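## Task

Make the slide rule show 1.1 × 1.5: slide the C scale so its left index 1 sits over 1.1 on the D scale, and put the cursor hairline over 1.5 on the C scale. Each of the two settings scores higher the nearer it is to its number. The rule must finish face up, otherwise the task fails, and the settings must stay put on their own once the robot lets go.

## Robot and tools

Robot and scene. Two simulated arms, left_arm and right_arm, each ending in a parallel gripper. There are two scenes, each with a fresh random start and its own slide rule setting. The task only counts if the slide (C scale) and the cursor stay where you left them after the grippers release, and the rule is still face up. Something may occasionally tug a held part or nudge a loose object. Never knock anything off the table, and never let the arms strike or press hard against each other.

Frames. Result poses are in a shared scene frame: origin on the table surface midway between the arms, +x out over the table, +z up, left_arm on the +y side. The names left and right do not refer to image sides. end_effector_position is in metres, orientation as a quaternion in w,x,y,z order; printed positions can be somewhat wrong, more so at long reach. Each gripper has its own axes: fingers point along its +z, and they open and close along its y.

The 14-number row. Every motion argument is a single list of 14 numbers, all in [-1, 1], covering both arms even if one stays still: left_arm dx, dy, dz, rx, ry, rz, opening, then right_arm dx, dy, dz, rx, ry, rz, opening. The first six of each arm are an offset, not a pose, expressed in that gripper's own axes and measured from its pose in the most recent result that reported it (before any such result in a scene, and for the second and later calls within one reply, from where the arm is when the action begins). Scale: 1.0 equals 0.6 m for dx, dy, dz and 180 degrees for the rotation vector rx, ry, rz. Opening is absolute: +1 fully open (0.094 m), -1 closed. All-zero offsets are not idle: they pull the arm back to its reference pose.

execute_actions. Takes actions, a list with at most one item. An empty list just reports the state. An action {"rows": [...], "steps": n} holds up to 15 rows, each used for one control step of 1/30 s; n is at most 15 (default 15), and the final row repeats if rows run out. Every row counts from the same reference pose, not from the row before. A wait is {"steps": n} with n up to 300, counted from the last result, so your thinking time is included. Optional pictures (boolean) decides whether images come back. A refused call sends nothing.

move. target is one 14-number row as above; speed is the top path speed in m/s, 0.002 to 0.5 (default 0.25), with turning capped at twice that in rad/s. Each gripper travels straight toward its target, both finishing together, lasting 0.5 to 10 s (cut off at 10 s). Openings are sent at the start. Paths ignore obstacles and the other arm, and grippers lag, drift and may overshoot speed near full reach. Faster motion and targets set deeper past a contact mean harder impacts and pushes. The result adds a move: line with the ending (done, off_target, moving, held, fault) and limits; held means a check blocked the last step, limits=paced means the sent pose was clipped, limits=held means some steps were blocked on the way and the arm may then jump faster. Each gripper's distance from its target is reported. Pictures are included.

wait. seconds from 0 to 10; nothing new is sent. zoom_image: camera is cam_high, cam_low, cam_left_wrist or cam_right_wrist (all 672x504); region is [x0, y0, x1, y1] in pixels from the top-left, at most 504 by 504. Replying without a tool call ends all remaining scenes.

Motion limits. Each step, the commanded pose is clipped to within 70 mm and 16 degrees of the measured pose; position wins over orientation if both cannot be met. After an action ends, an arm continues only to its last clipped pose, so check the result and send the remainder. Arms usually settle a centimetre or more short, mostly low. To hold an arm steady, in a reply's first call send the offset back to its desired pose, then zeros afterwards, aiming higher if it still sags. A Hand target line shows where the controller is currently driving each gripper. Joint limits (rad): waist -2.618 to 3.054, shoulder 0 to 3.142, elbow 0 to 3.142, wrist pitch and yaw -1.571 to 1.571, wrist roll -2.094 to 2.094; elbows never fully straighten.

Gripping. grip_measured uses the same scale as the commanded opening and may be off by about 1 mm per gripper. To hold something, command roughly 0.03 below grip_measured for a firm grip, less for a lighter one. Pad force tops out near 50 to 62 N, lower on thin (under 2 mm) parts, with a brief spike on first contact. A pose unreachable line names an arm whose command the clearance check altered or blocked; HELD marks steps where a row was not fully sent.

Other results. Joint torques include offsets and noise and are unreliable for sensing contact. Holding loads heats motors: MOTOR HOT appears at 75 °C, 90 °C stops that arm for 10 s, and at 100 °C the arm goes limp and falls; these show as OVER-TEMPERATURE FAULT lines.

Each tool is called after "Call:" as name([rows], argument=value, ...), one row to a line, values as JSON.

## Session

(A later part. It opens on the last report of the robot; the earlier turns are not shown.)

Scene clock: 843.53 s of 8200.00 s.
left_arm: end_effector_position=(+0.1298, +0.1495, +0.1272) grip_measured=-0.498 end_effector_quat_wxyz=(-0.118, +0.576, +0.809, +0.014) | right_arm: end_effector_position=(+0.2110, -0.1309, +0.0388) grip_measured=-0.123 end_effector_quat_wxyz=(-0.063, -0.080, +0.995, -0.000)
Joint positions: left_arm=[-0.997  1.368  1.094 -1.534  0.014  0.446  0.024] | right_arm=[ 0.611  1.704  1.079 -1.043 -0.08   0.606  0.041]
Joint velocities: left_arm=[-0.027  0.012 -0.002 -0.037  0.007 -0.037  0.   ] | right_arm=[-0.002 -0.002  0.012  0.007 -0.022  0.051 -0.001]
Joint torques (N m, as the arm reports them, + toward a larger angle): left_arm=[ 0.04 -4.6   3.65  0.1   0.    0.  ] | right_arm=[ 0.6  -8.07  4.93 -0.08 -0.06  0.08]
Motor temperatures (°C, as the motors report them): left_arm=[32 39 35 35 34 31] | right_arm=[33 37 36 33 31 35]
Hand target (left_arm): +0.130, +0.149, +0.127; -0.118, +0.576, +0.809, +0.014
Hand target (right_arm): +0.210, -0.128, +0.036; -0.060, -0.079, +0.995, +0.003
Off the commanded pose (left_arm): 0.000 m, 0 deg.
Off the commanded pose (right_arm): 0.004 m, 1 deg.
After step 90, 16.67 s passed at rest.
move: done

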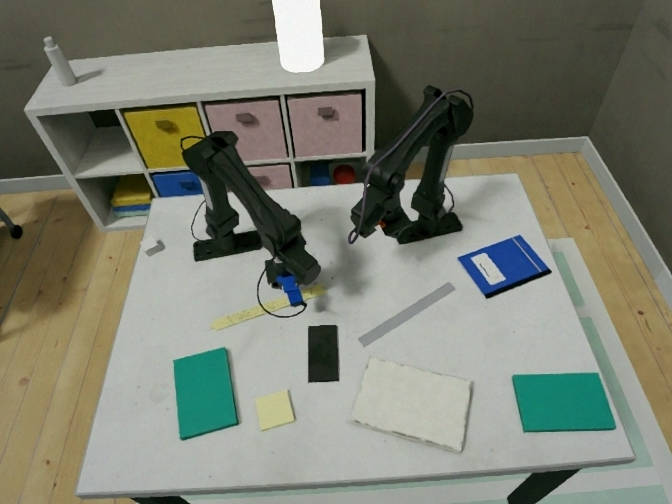

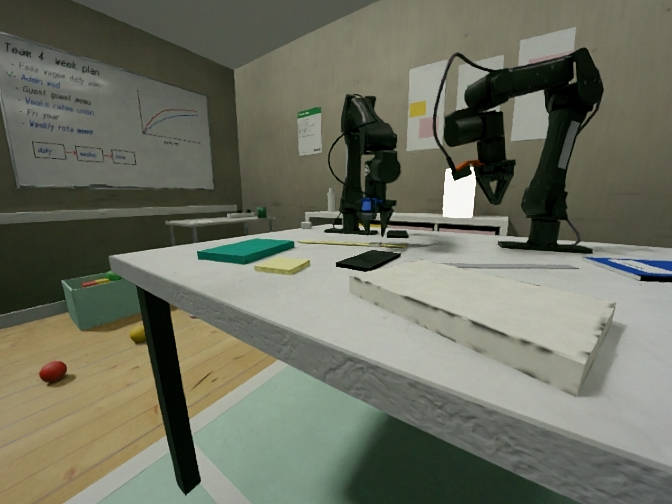

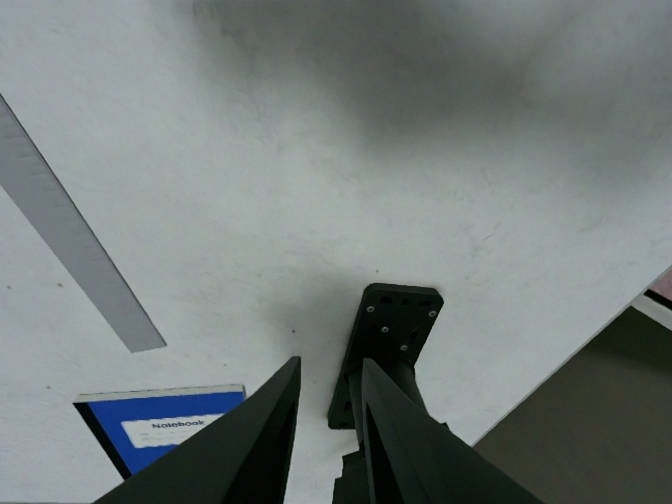

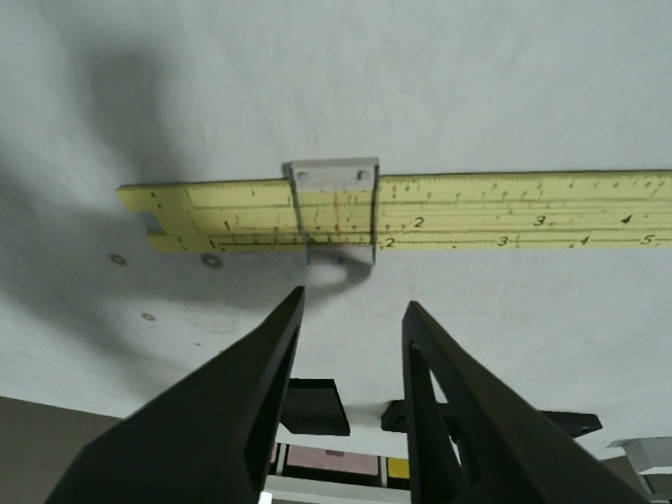

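Call:
move(target=[0,0,0,0,0,0,-0.5, -0.02,0.024,0.0,0,0,0,-0.08], speed=0.04)

Scene clock: 856.43 s of 8200.00 s.
left_arm: end_effector_position=(+0.1298, +0.1495, +0.1272) grip_measured=-0.498 end_effector_quat_wxyz=(-0.118, +0.576, +0.809, +0.014) | right_arm: end_effector_position=(+0.2177, -0.1218, +0.0333) grip_measured=-0.083 end_effector_quat_wxyz=(-0.067, -0.081, +0.994, -0.004)
Joint positions: left_arm=[-0.997  1.368  1.094 -1.534  0.014  0.446  0.024] | right_arm=[ 0.618  1.763  1.123 -1.04  -0.08   0.612  0.043]
Joint velocities: left_arm=[ 0.017 -0.002 -0.002 -0.007  0.022 -0.007 -0.001] | right_arm=[ 0.002  0.017  0.002 -0.037  0.007 -0.022  0.   ]
Joint torques (N m, as the arm reports them, + toward a larger angle): left_arm=[ 0.   -4.45  3.61  0.1   0.   -0.01] | right_arm=[ 0.81 -8.16  9.36 -0.39 -0.03  0.08]
Motor temperatures (°C, as the motors report them): left_arm=[32 39 35 35 34 31] | right_arm=[33 37 35 33 31 35]
Hand target (left_arm): +0.130, +0.149, +0.127; -0.118, +0.576, +0.809, +0.014
Hand target (right_arm): +0.221, -0.115, +0.037; -0.063, -0.080, +0.995, +0.000
Off the commanded pose (left_arm): 0.000 m, 0 deg.
Off the commanded pose (right_arm): 0.009 m, 1 deg.
After step 90, 9.17 s passed at rest.
move: done

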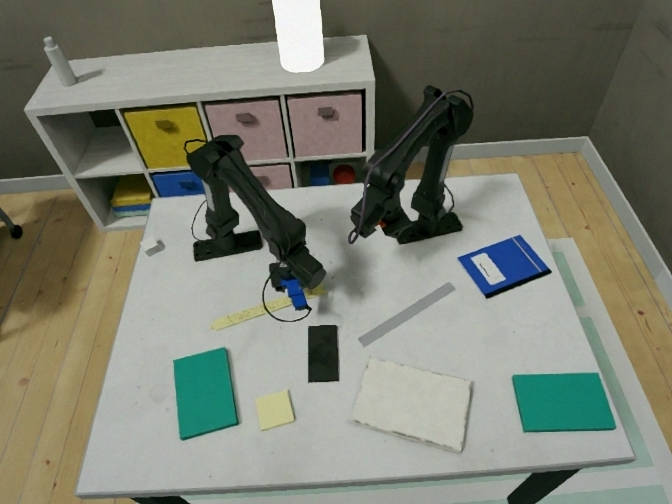

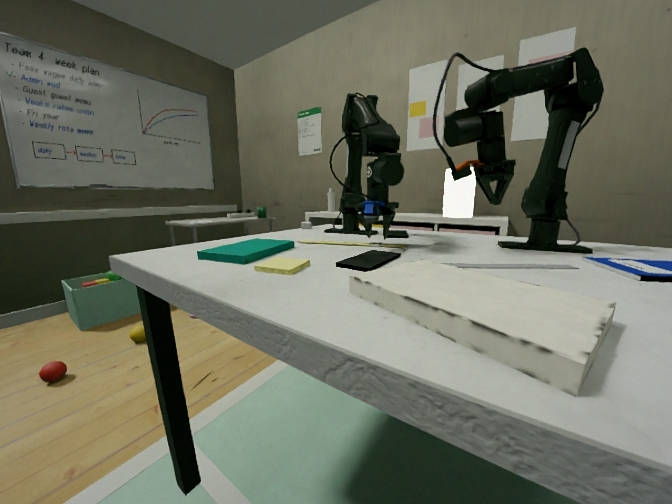

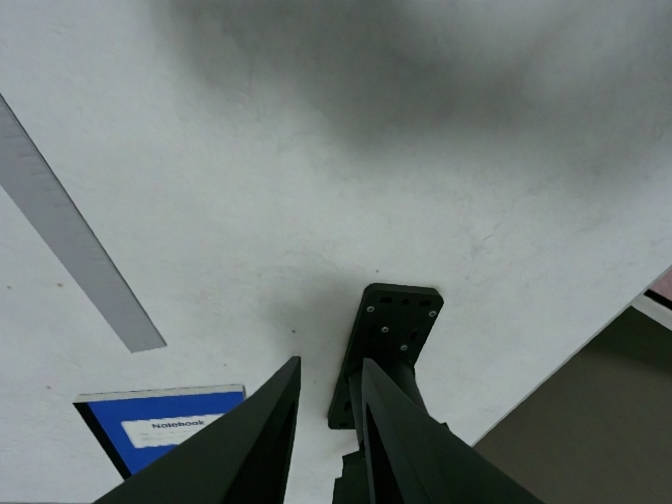

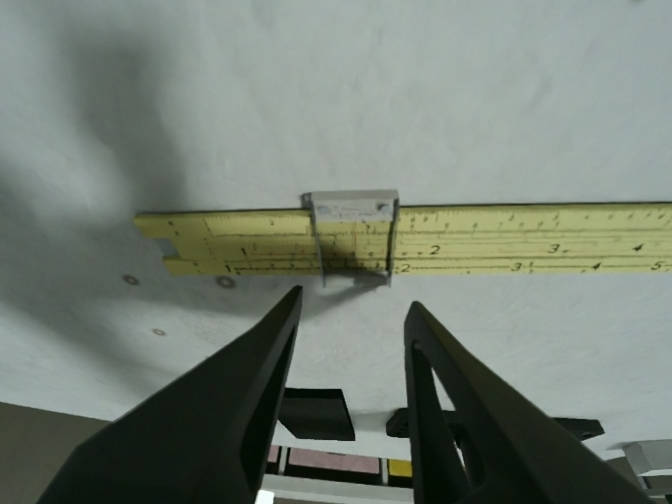

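Call:
zoom_image(camera="cam_right_wrist", region=[305,205,405,295])

Region (305, 205, 405, 295) of cam_right_wrist's 672x504 image, scaled by 5.040, with more detail than that image has; it fills the top 454 rows of this view, and the rest is white.

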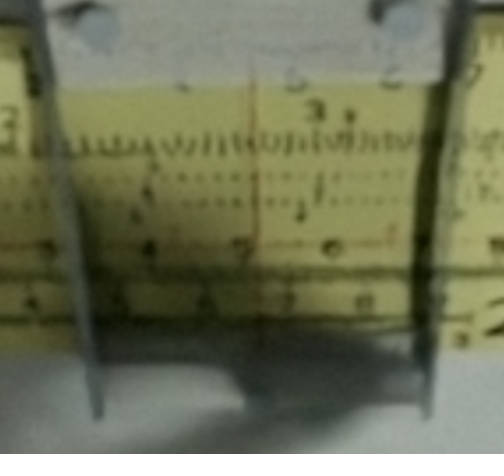

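Call:
move(target=[0,0,0,0,0,0,-0.5, 0.006,0.006,0.026,0,0,0,-0.1], speed=0.02)

Call:
zoom_image(camera="cam_right_wrist", region=[290,230,420,320])

Scene clock: 874.83 s of 8200.00 s.
left_arm: end_effector_position=(+0.1298, +0.1495, +0.1272) grip_measured=-0.498 end_effector_quat_wxyz=(-0.118, +0.576, +0.809, +0.014) | right_arm: end_effector_position=(+0.2144, -0.1206, +0.0237) grip_measured=-0.097 end_effector_quat_wxyz=(-0.066, -0.081, +0.994, -0.004)
Joint positions: left_arm=[-0.997  1.368  1.094 -1.534  0.014  0.446  0.024] | right_arm=[ 0.63   1.771  1.092 -0.998 -0.08   0.622  0.042]
Joint velocities: left_arm=[-0.007  0.007 -0.007 -0.022 -0.037  0.022 -0.001] | right_arm=[-0.007 -0.002 -0.012 -0.007  0.051 -0.037  0.   ]
Joint torques (N m, as the arm reports them, + toward a larger angle): left_arm=[-0.04 -4.51  3.59  0.1   0.03 -0.03] | right_arm=[ 0.71 -8.09  4.8  -0.17 -0.07  0.06]
Motor temperatures (°C, as the motors report them): left_arm=[32 39 35 35 34 31] | right_arm=[33 37 36 33 31 35]
Hand target (left_arm): +0.130, +0.149, +0.127; -0.118, +0.576, +0.809, +0.014
Hand target (right_arm): +0.211, -0.119, +0.018; -0.068, -0.081, +0.994, -0.004
Off the commanded pose (left_arm): 0.000 m, 0 deg.
Off the commanded pose (right_arm): 0.006 m, 0 deg.
After step 90, 14.23 s passed at rest.
move: done

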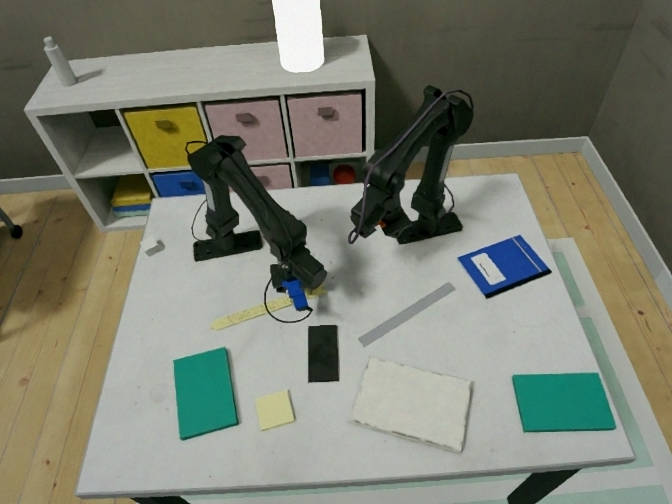

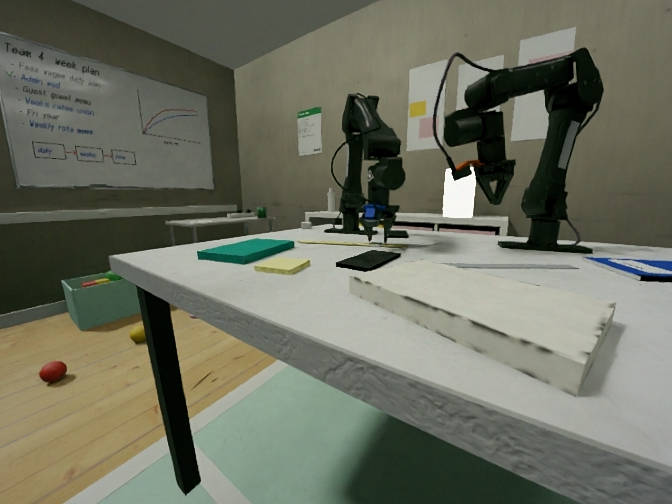

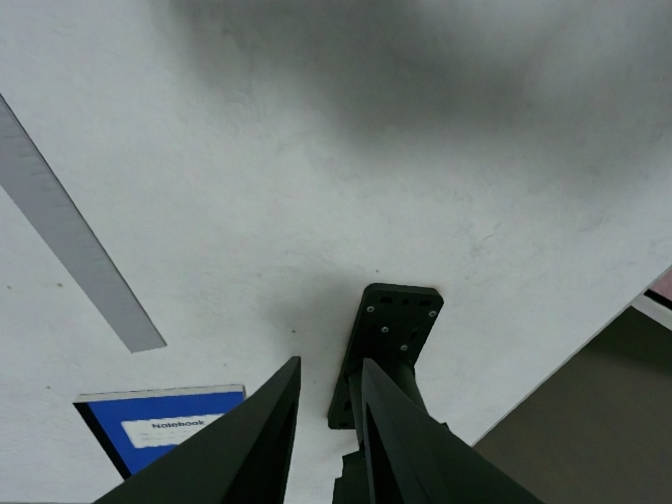

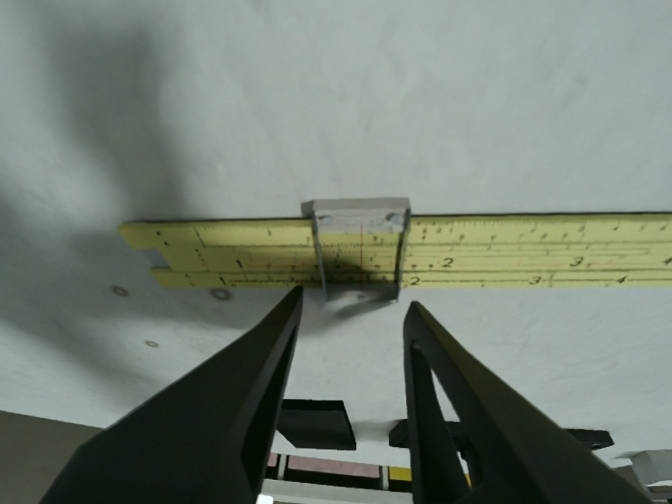

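Region (290, 230, 420, 320) of cam_right_wrist's 672x504 image, scaled by 3.877, with more detail than that image has; it fills the top 349 rows of this view, and the rest is white.

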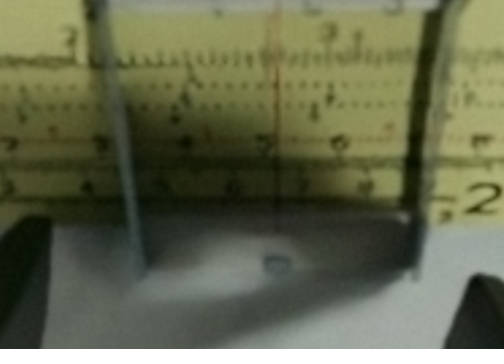

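Call:
move(target=[0,0,0,0,0,0,-0.5, -0.018,0.003,-0.008,0,0,0,-0.1], speed=0.02)

Scene clock: 877.20 s of 8200.00 s.
left_arm: end_effector_position=(+0.1298, +0.1495, +0.1272) grip_measured=-0.498 end_effector_quat_wxyz=(-0.118, +0.576, +0.809, +0.014) | right_arm: end_effector_position=(+0.2202, -0.1180, +0.0231) grip_measured=-0.097 end_effector_quat_wxyz=(-0.067, -0.080, +0.995, -0.003)
Joint positions: left_arm=[-0.997  1.368  1.094 -1.534  0.014  0.446  0.024] | right_arm=[ 0.621  1.793  1.117 -1.001 -0.081  0.615  0.042]
Joint velocities: left_arm=[ 0.002 -0.002 -0.012 -0.007  0.022 -0.066  0.   ] | right_arm=[ 0.002  0.002  0.002 -0.066 -0.022  0.066 -0.   ]
Joint torques (N m, as the arm reports them, + toward a larger angle): left_arm=[ 0.01 -4.49  3.71  0.1   0.03 -0.03] | right_arm=[-0.51 -8.13  9.28 -0.44 -0.05 -0.1 ]
Motor temperatures (°C, as the motors report them): left_arm=[32 39 35 35 34 31] | right_arm=[33 37 36 33 31 35]
Hand target (left_arm): +0.130, +0.149, +0.127; -0.118, +0.576, +0.809, +0.014
Hand target (right_arm): +0.225, -0.117, +0.027; -0.066, -0.081, +0.995, -0.004
Off the commanded pose (left_arm): 0.000 m, 0 deg.
Off the commanded pose (right_arm): 0.007 m, 0 deg.
move: done

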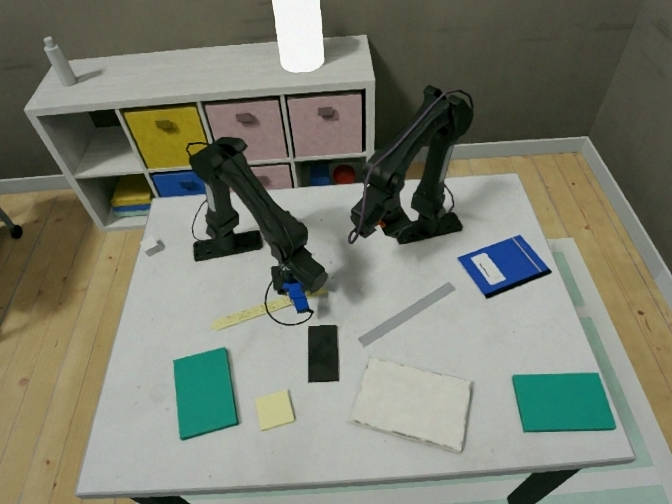

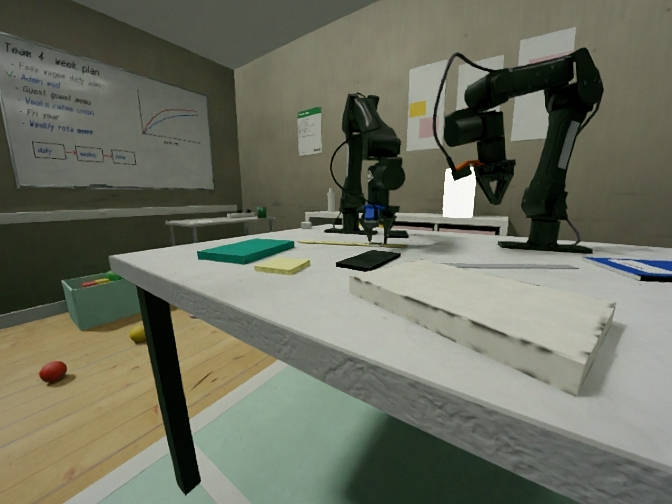

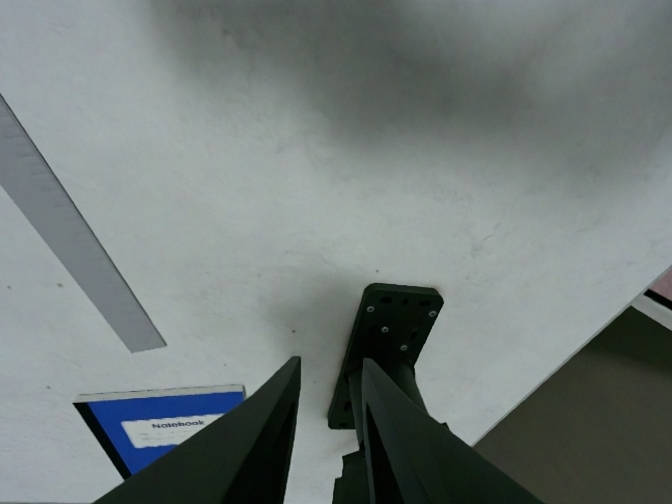

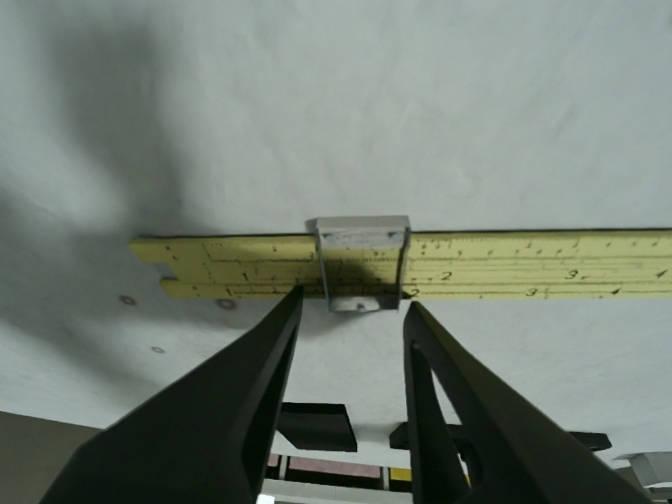

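Call:
move(target=[0,0,0,0,0,0,-0.5, 0.004,0,0.016,0,0,0,-0.1], speed=0.01)

Call:
zoom_image(camera="cam_right_wrist", region=[290,230,420,320])

Scene clock: 880.20 s of 8200.00 s.
left_arm: end_effector_position=(+0.1298, +0.1495, +0.1272) grip_measured=-0.498 end_effector_quat_wxyz=(-0.118, +0.576, +0.809, +0.014) | right_arm: end_effector_position=(+0.2204, -0.1176, +0.0214) grip_measured=-0.097 end_effector_quat_wxyz=(-0.065, -0.081, +0.995, -0.002)
Joint positions: left_arm=[-0.997  1.368  1.094 -1.534  0.014  0.446  0.024] | right_arm=[ 0.621  1.793  1.11  -0.989 -0.081  0.614  0.042]
Joint velocities: left_arm=[ 0.007  0.017  0.012 -0.037  0.022 -0.007 -0.   ] | right_arm=[-0.007 -0.002  0.022 -0.007 -0.007 -0.037 -0.   ]
Joint torques (N m, as the arm reports them, + toward a larger angle): left_arm=[ 0.   -4.47  3.72  0.1   0.03 -0.01] | right_arm=[ 0.73 -8.5   4.12  0.02 -0.09  0.06]
Motor temperatures (°C, as the motors report them): left_arm=[32 39 35 35 34 31] | right_arm=[33 37 36 33 31 35]
Hand target (left_arm): +0.130, +0.149, +0.127; -0.118, +0.576, +0.809, +0.014
Hand target (right_arm): +0.217, -0.119, +0.014; -0.067, -0.080, +0.994, -0.004
Off the commanded pose (left_arm): 0.000 m, 0 deg.
Off the commanded pose (right_arm): 0.009 m, 0 deg.
move: done

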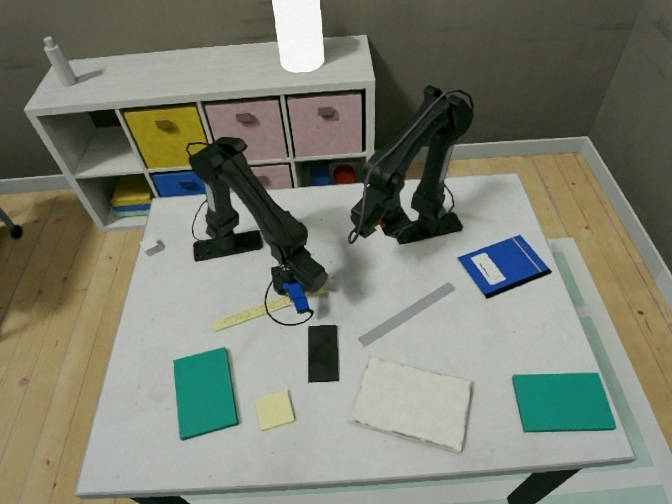

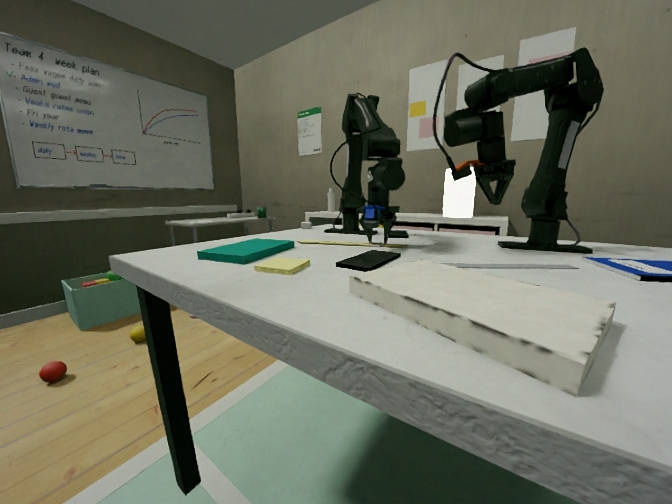

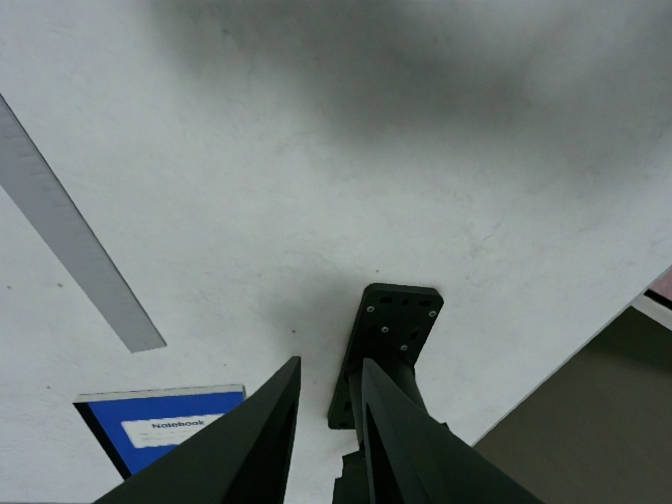

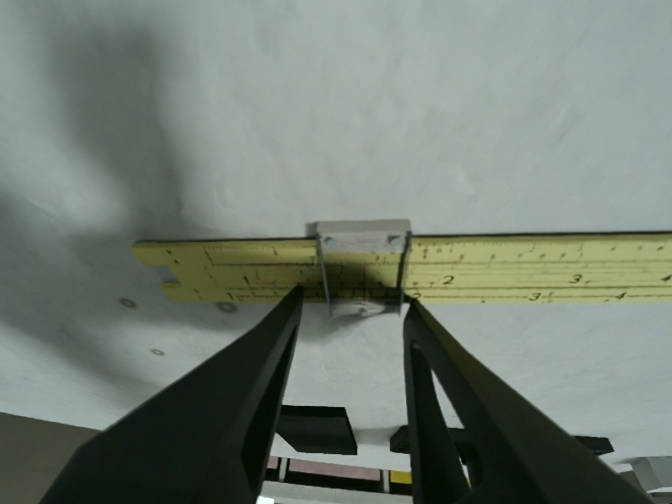

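Region (290, 230, 420, 320) of cam_right_wrist's 672x504 image, scaled by 3.877, with more detail than that image has; it fills the top 349 rows of this view, and the rest is white.

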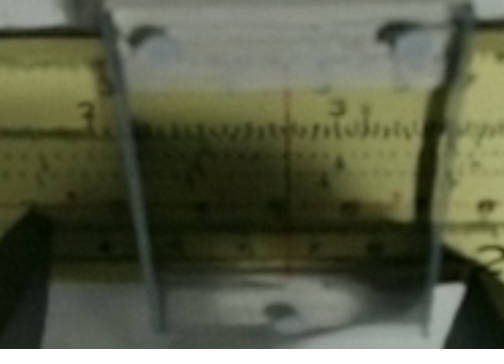

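Call:
move(target=[0,0,0,0,0,0,-0.5, 0,0,0.01,0.004,0,0,-0.15], speed=0.01)

Call:
zoom_image(camera="cam_right_wrist", region=[290,230,420,320])

Scene clock: 884.07 s of 8200.00 s.
left_arm: end_effector_position=(+0.1298, +0.1495, +0.1272) grip_measured=-0.498 end_effector_quat_wxyz=(-0.118, +0.576, +0.809, +0.014) | right_arm: end_effector_position=(+0.2201, -0.1170, +0.0214) grip_measured=-0.147 end_effector_quat_wxyz=(-0.066, -0.081, +0.995, +0.000)
Joint positions: left_arm=[-0.997  1.368  1.094 -1.534  0.014  0.446  0.024] | right_arm=[ 0.621  1.793  1.11  -0.988 -0.085  0.614  0.04 ]
Joint velocities: left_arm=[-0.007 -0.007 -0.002  0.007 -0.037 -0.022 -0.   ] | right_arm=[-0.012 -0.027 -0.002 -0.007  0.022 -0.066 -0.   ]
Joint torques (N m, as the arm reports them, + toward a larger angle): left_arm=[ 0.   -4.43  3.59  0.1   0.02 -0.01] | right_arm=[ 0.43 -7.52  5.79 -0.15  0.09  0.03]
Motor temperatures (°C, as the motors report them): left_arm=[32 39 35 35 34 31] | right_arm=[33 37 35 33 31 35]
Hand target (left_arm): +0.130, +0.149, +0.127; -0.118, +0.576, +0.809, +0.014
Hand target (right_arm): +0.220, -0.118, +0.016; -0.065, -0.081, +0.995, -0.008
Off the commanded pose (left_arm): 0.000 m, 0 deg.
Off the commanded pose (right_arm): 0.006 m, 1 deg.
After step 90, 0.03 s passed at rest.
move: done

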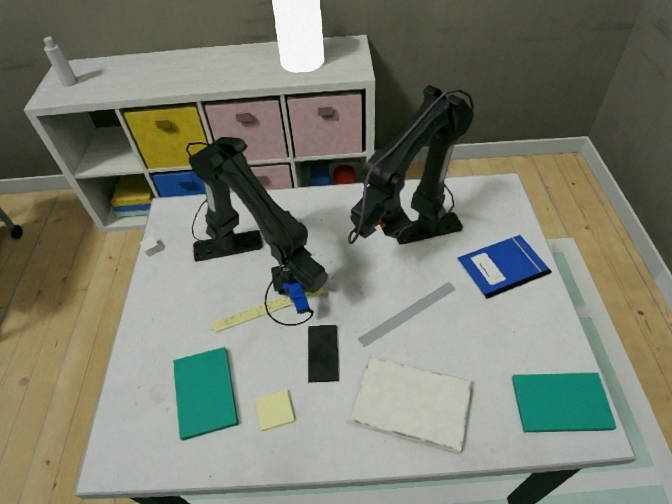

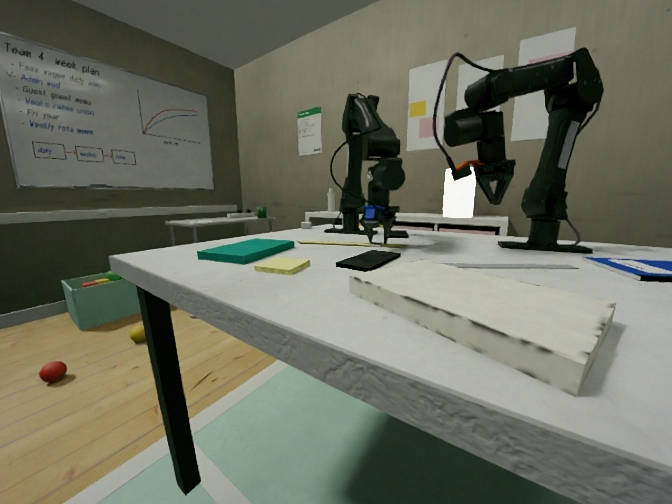

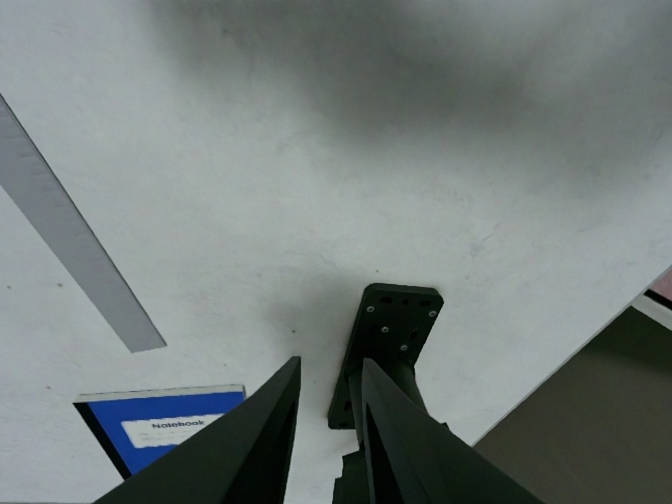

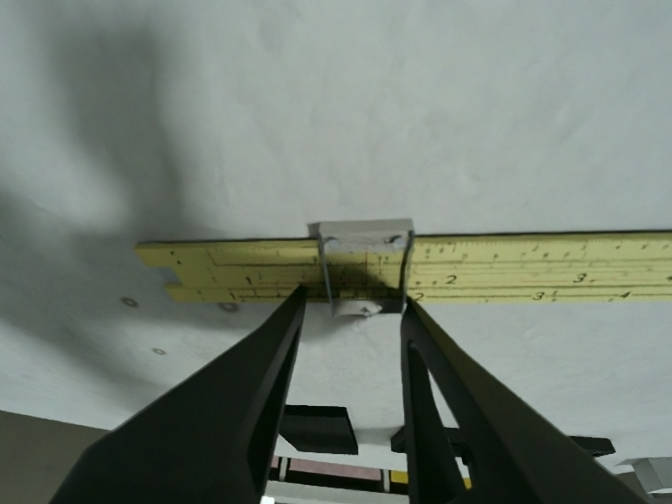

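Region (290, 230, 420, 320) of cam_right_wrist's 672x504 image, scaled by 3.877, with more detail than that image has; it fills the top 349 rows of this view, and the rest is white.

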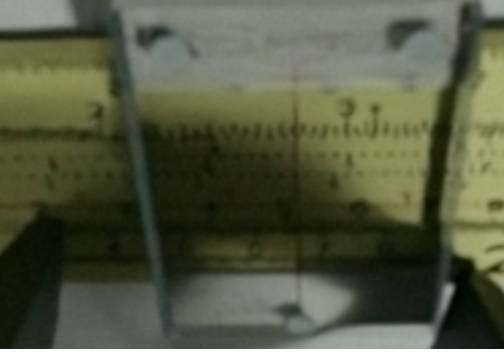

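Call:
move(target=[0,0,0,0,0,0,-0.5, 0.002,0,0.01,0.004,0,0,-0.18], speed=0.01)

Call:
zoom_image(camera="cam_right_wrist", region=[290,230,420,320])

Scene clock: 887.63 s of 8200.00 s.
left_arm: end_effector_position=(+0.1298, +0.1495, +0.1272) grip_measured=-0.498 end_effector_quat_wxyz=(-0.118, +0.576, +0.809, +0.014) | right_arm: end_effector_position=(+0.2202, -0.1171, +0.0214) grip_measured=-0.177 end_effector_quat_wxyz=(-0.066, -0.081, +0.995, -0.000)
Joint positions: left_arm=[-0.997  1.368  1.094 -1.534  0.014  0.446  0.024] | right_arm=[ 0.621  1.793  1.11  -0.988 -0.084  0.614  0.039]
Joint velocities: left_arm=[-0.012  0.007 -0.037 -0.051  0.066 -0.037 -0.001] | right_arm=[-0.012 -0.007 -0.002  0.051 -0.007  0.007 -0.001]
Joint torques (N m, as the arm reports them, + toward a larger angle): left_arm=[ 0.   -4.5   3.62  0.08  0.02 -0.04] | right_arm=[ 0.83 -7.76  5.27 -0.12  0.08  0.11]
Motor temperatures (°C, as the motors report them): left_arm=[32 39 35 35 34 31] | right_arm=[33 37 35 33 31 35]
Hand target (left_arm): +0.130, +0.149, +0.127; -0.118, +0.576, +0.809, +0.014
Hand target (right_arm): +0.218, -0.117, +0.016; -0.066, -0.081, +0.995, -0.006
Off the commanded pose (left_arm): 0.000 m, 0 deg.
Off the commanded pose (right_arm): 0.006 m, 1 deg.
move: done

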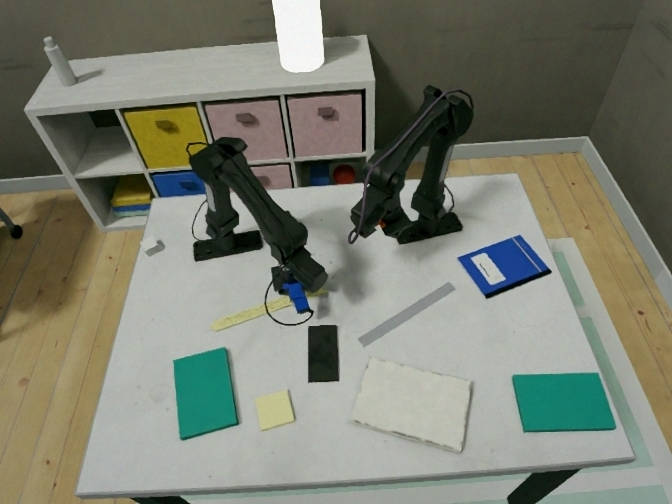

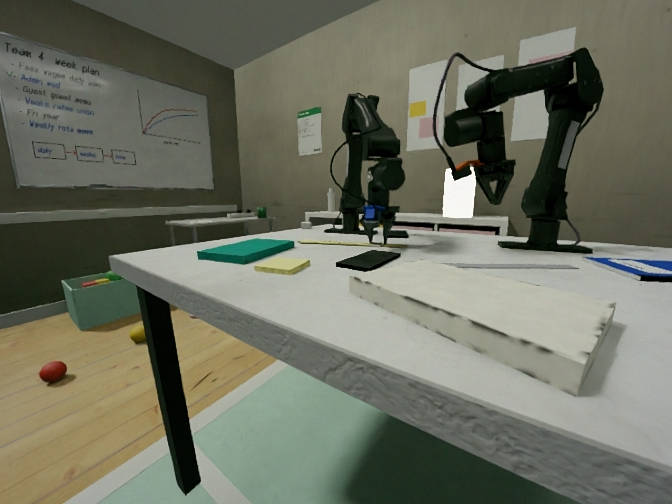

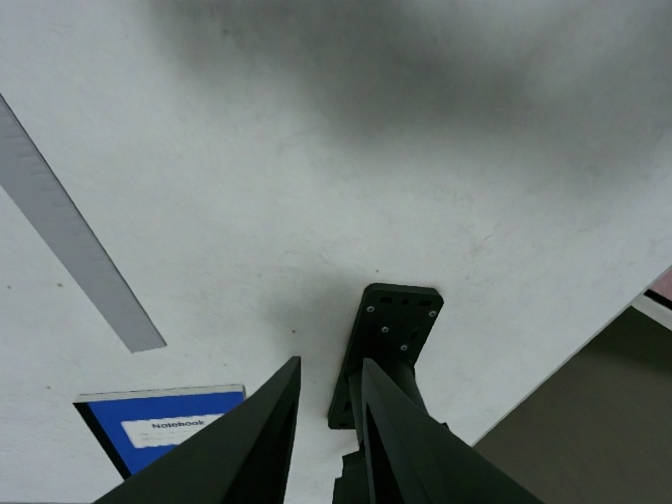

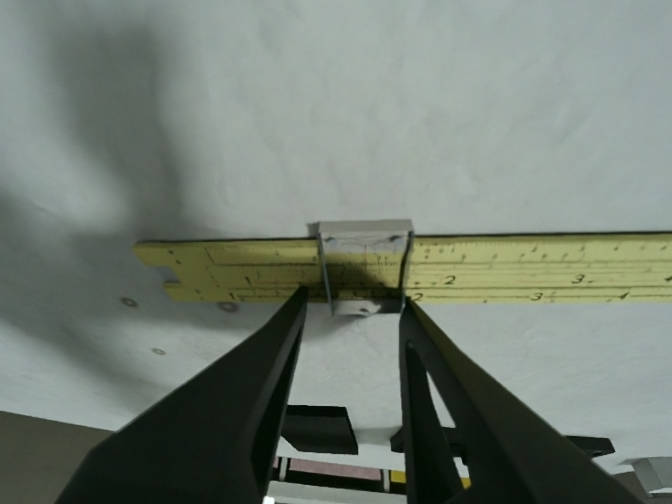

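Region (290, 230, 420, 320) of cam_right_wrist's 672x504 image, scaled by 3.877, with more detail than that image has; it fills the top 349 rows of this view, and the rest is white.

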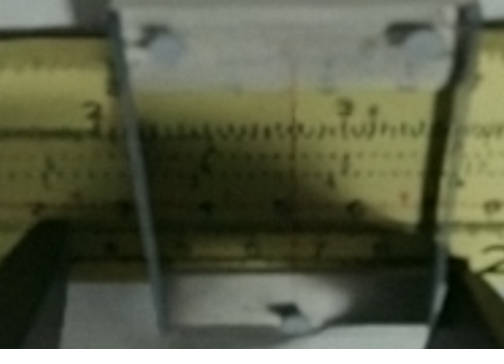

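Call:
move(target=[0,0,0,0,0,0,-0.5, 0.002,0,0.01,0.004,0,0,-0.205], speed=0.01)

Call:
zoom_image(camera="cam_right_wrist", region=[310,240,410,310])

Scene clock: 890.10 s of 8200.00 s.
left_arm: end_effector_position=(+0.1298, +0.1495, +0.1272) grip_measured=-0.498 end_effector_quat_wxyz=(-0.118, +0.576, +0.809, +0.014) | right_arm: end_effector_position=(+0.2202, -0.1172, +0.0214) grip_measured=-0.202 end_effector_quat_wxyz=(-0.066, -0.081, +0.995, -0.000)
Joint positions: left_arm=[-0.997  1.368  1.094 -1.534  0.014  0.446  0.024] | right_arm=[ 0.621  1.793  1.11  -0.989 -0.084  0.614  0.038]
Joint velocities: left_arm=[-0.002  0.002 -0.017 -0.066 -0.066  0.007 -0.001] | right_arm=[-0.017 -0.007  0.037 -0.051 -0.007 -0.051 -0.   ]
Joint torques (N m, as the arm reports them, + toward a larger angle): left_arm=[-0.02 -4.46  3.64  0.08  0.02 -0.02] | right_arm=[ 1.07 -7.75  5.56 -0.15 -0.01  0.11]
Motor temperatures (°C, as the motors report them): left_arm=[32 39 35 35 34 31] | right_arm=[33 37 35 33 31 35]
Hand target (left_arm): +0.130, +0.149, +0.127; -0.118, +0.576, +0.809, +0.014
Hand target (right_arm): +0.218, -0.117, +0.016; -0.066, -0.081, +0.995, -0.006
Off the commanded pose (left_arm): 0.000 m, 0 deg.
Off the commanded pose (right_arm): 0.006 m, 1 deg.
move: done

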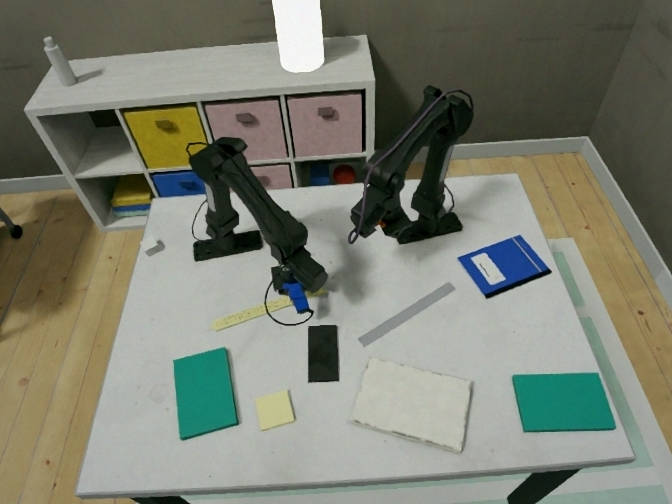

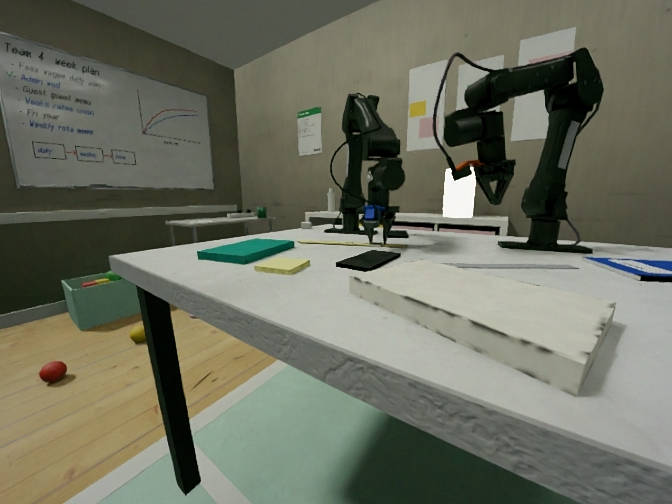

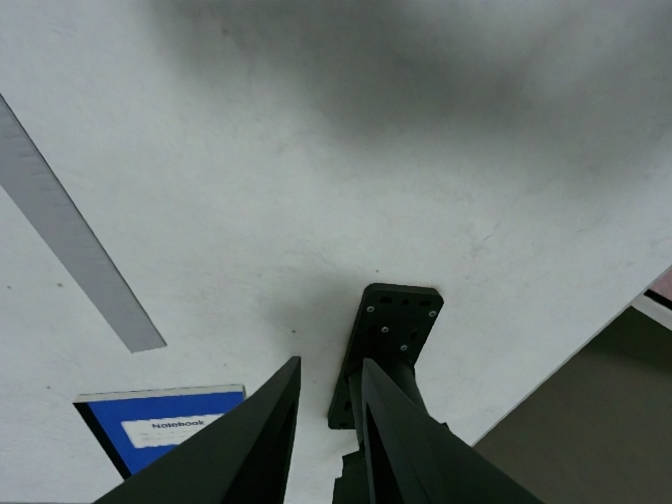

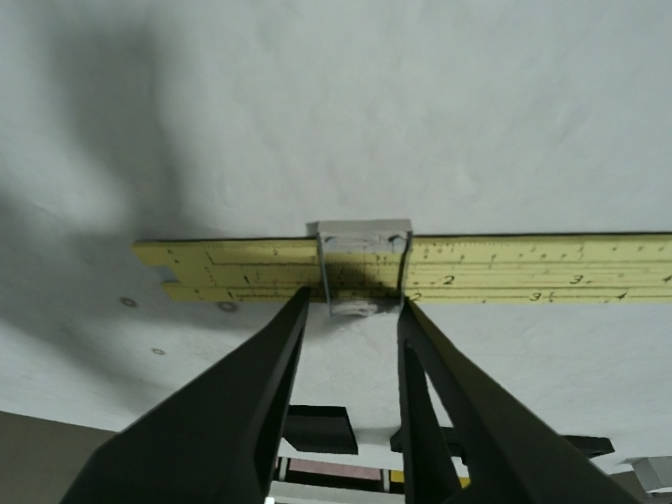

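Region (310, 240, 410, 310) of cam_right_wrist's 672x504 image, scaled by 5.040, with more detail than that image has; it fills the top 353 rows of this view, and the rest is white.

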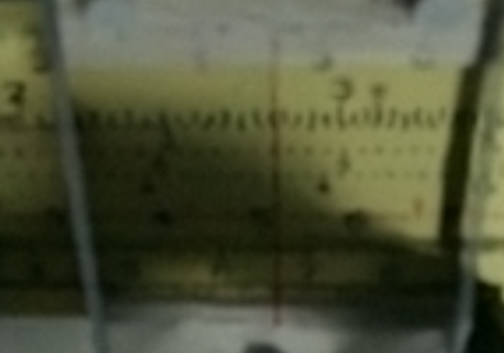

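Call:
move(target=[0,0,0,0,0,0,-0.5, 0.002,0,0.01,0.004,0,0,-0.235], speed=0.01)

Call:
zoom_image(camera="cam_right_wrist", region=[310,240,410,310])

Scene clock: 894.27 s of 8200.00 s.
left_arm: end_effector_position=(+0.1298, +0.1495, +0.1272) grip_measured=-0.498 end_effector_quat_wxyz=(-0.118, +0.576, +0.809, +0.014) | right_arm: end_effector_position=(+0.2202, -0.1175, +0.0214) grip_measured=-0.232 end_effector_quat_wxyz=(-0.066, -0.081, +0.995, -0.001)
Joint positions: left_arm=[-0.997  1.368  1.094 -1.534  0.014  0.446  0.024] | right_arm=[ 0.621  1.793  1.11  -0.99  -0.083  0.614  0.036]
Joint velocities: left_arm=[-0.007  0.002 -0.012  0.007  0.037 -0.007  0.   ] | right_arm=[ 0.007  0.007 -0.002 -0.037 -0.022  0.022 -0.001]
Joint torques (N m, as the arm reports them, + toward a larger angle): left_arm=[-0.02 -4.52  3.66  0.08  0.03  0.  ] | right_arm=[ 0.95 -7.88  5.2  -0.15  0.05  0.08]
Motor temperatures (°C, as the motors report them): left_arm=[32 39 35 35 34 31] | right_arm=[33 37 35 33 31 35]
Hand target (left_arm): +0.130, +0.149, +0.127; -0.118, +0.576, +0.809, +0.014
Hand target (right_arm): +0.218, -0.118, +0.016; -0.065, -0.081, +0.995, -0.007
Off the commanded pose (left_arm): 0.000 m, 0 deg.
Off the commanded pose (right_arm): 0.006 m, 1 deg.
After step 90, 0.33 s passed at rest.
move: done

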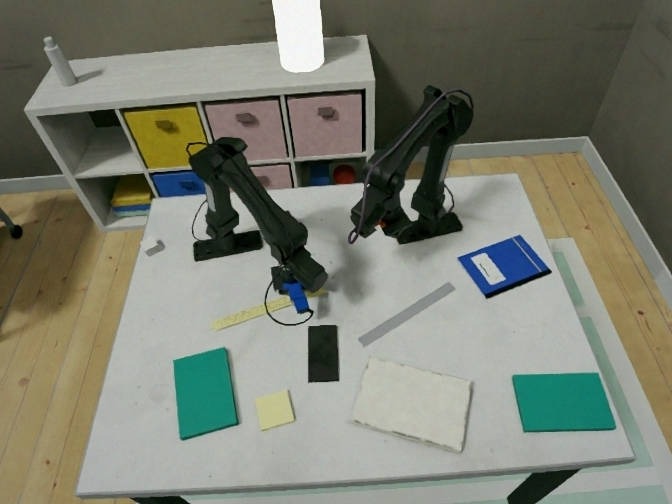

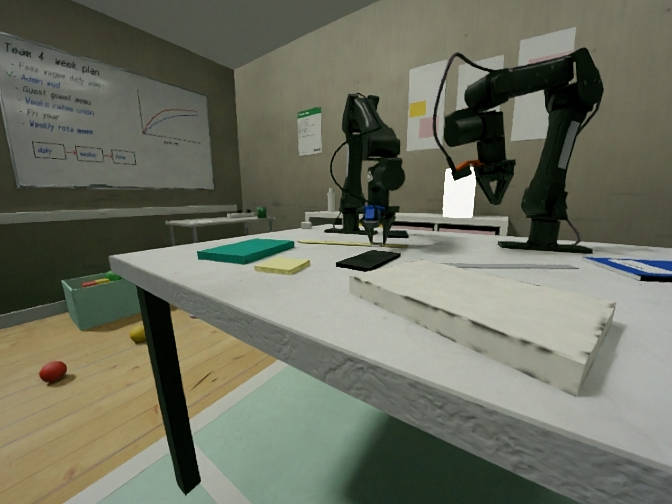

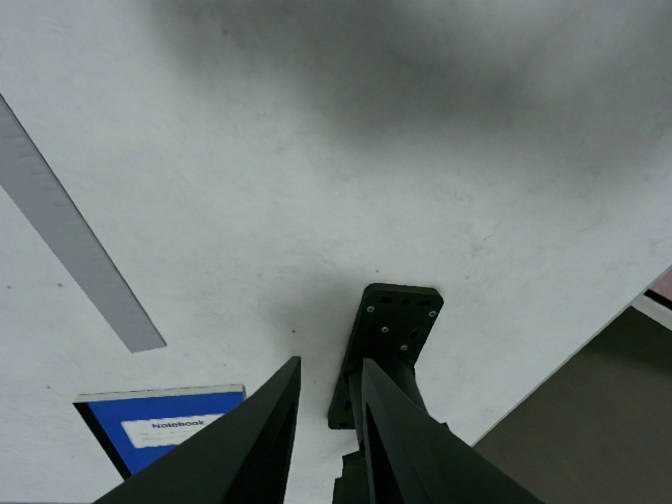

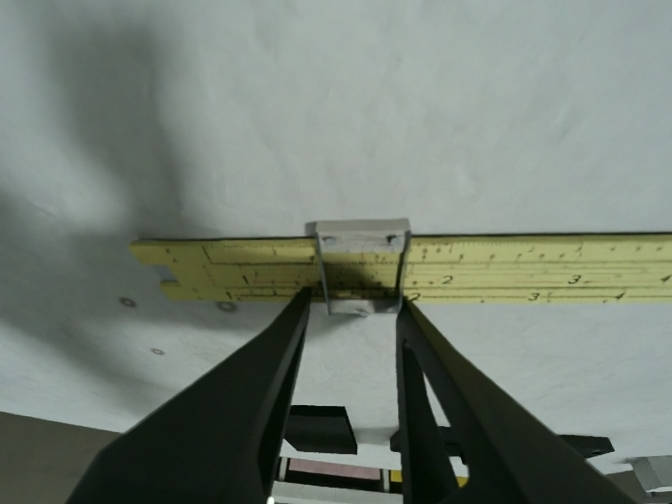

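Region (310, 240, 410, 310) of cam_right_wrist's 672x504 image, scaled by 5.040, with more detail than that image has; it fills the top 353 rows of this view, and the rest is white.

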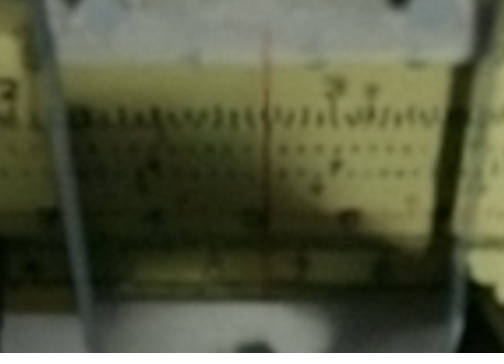

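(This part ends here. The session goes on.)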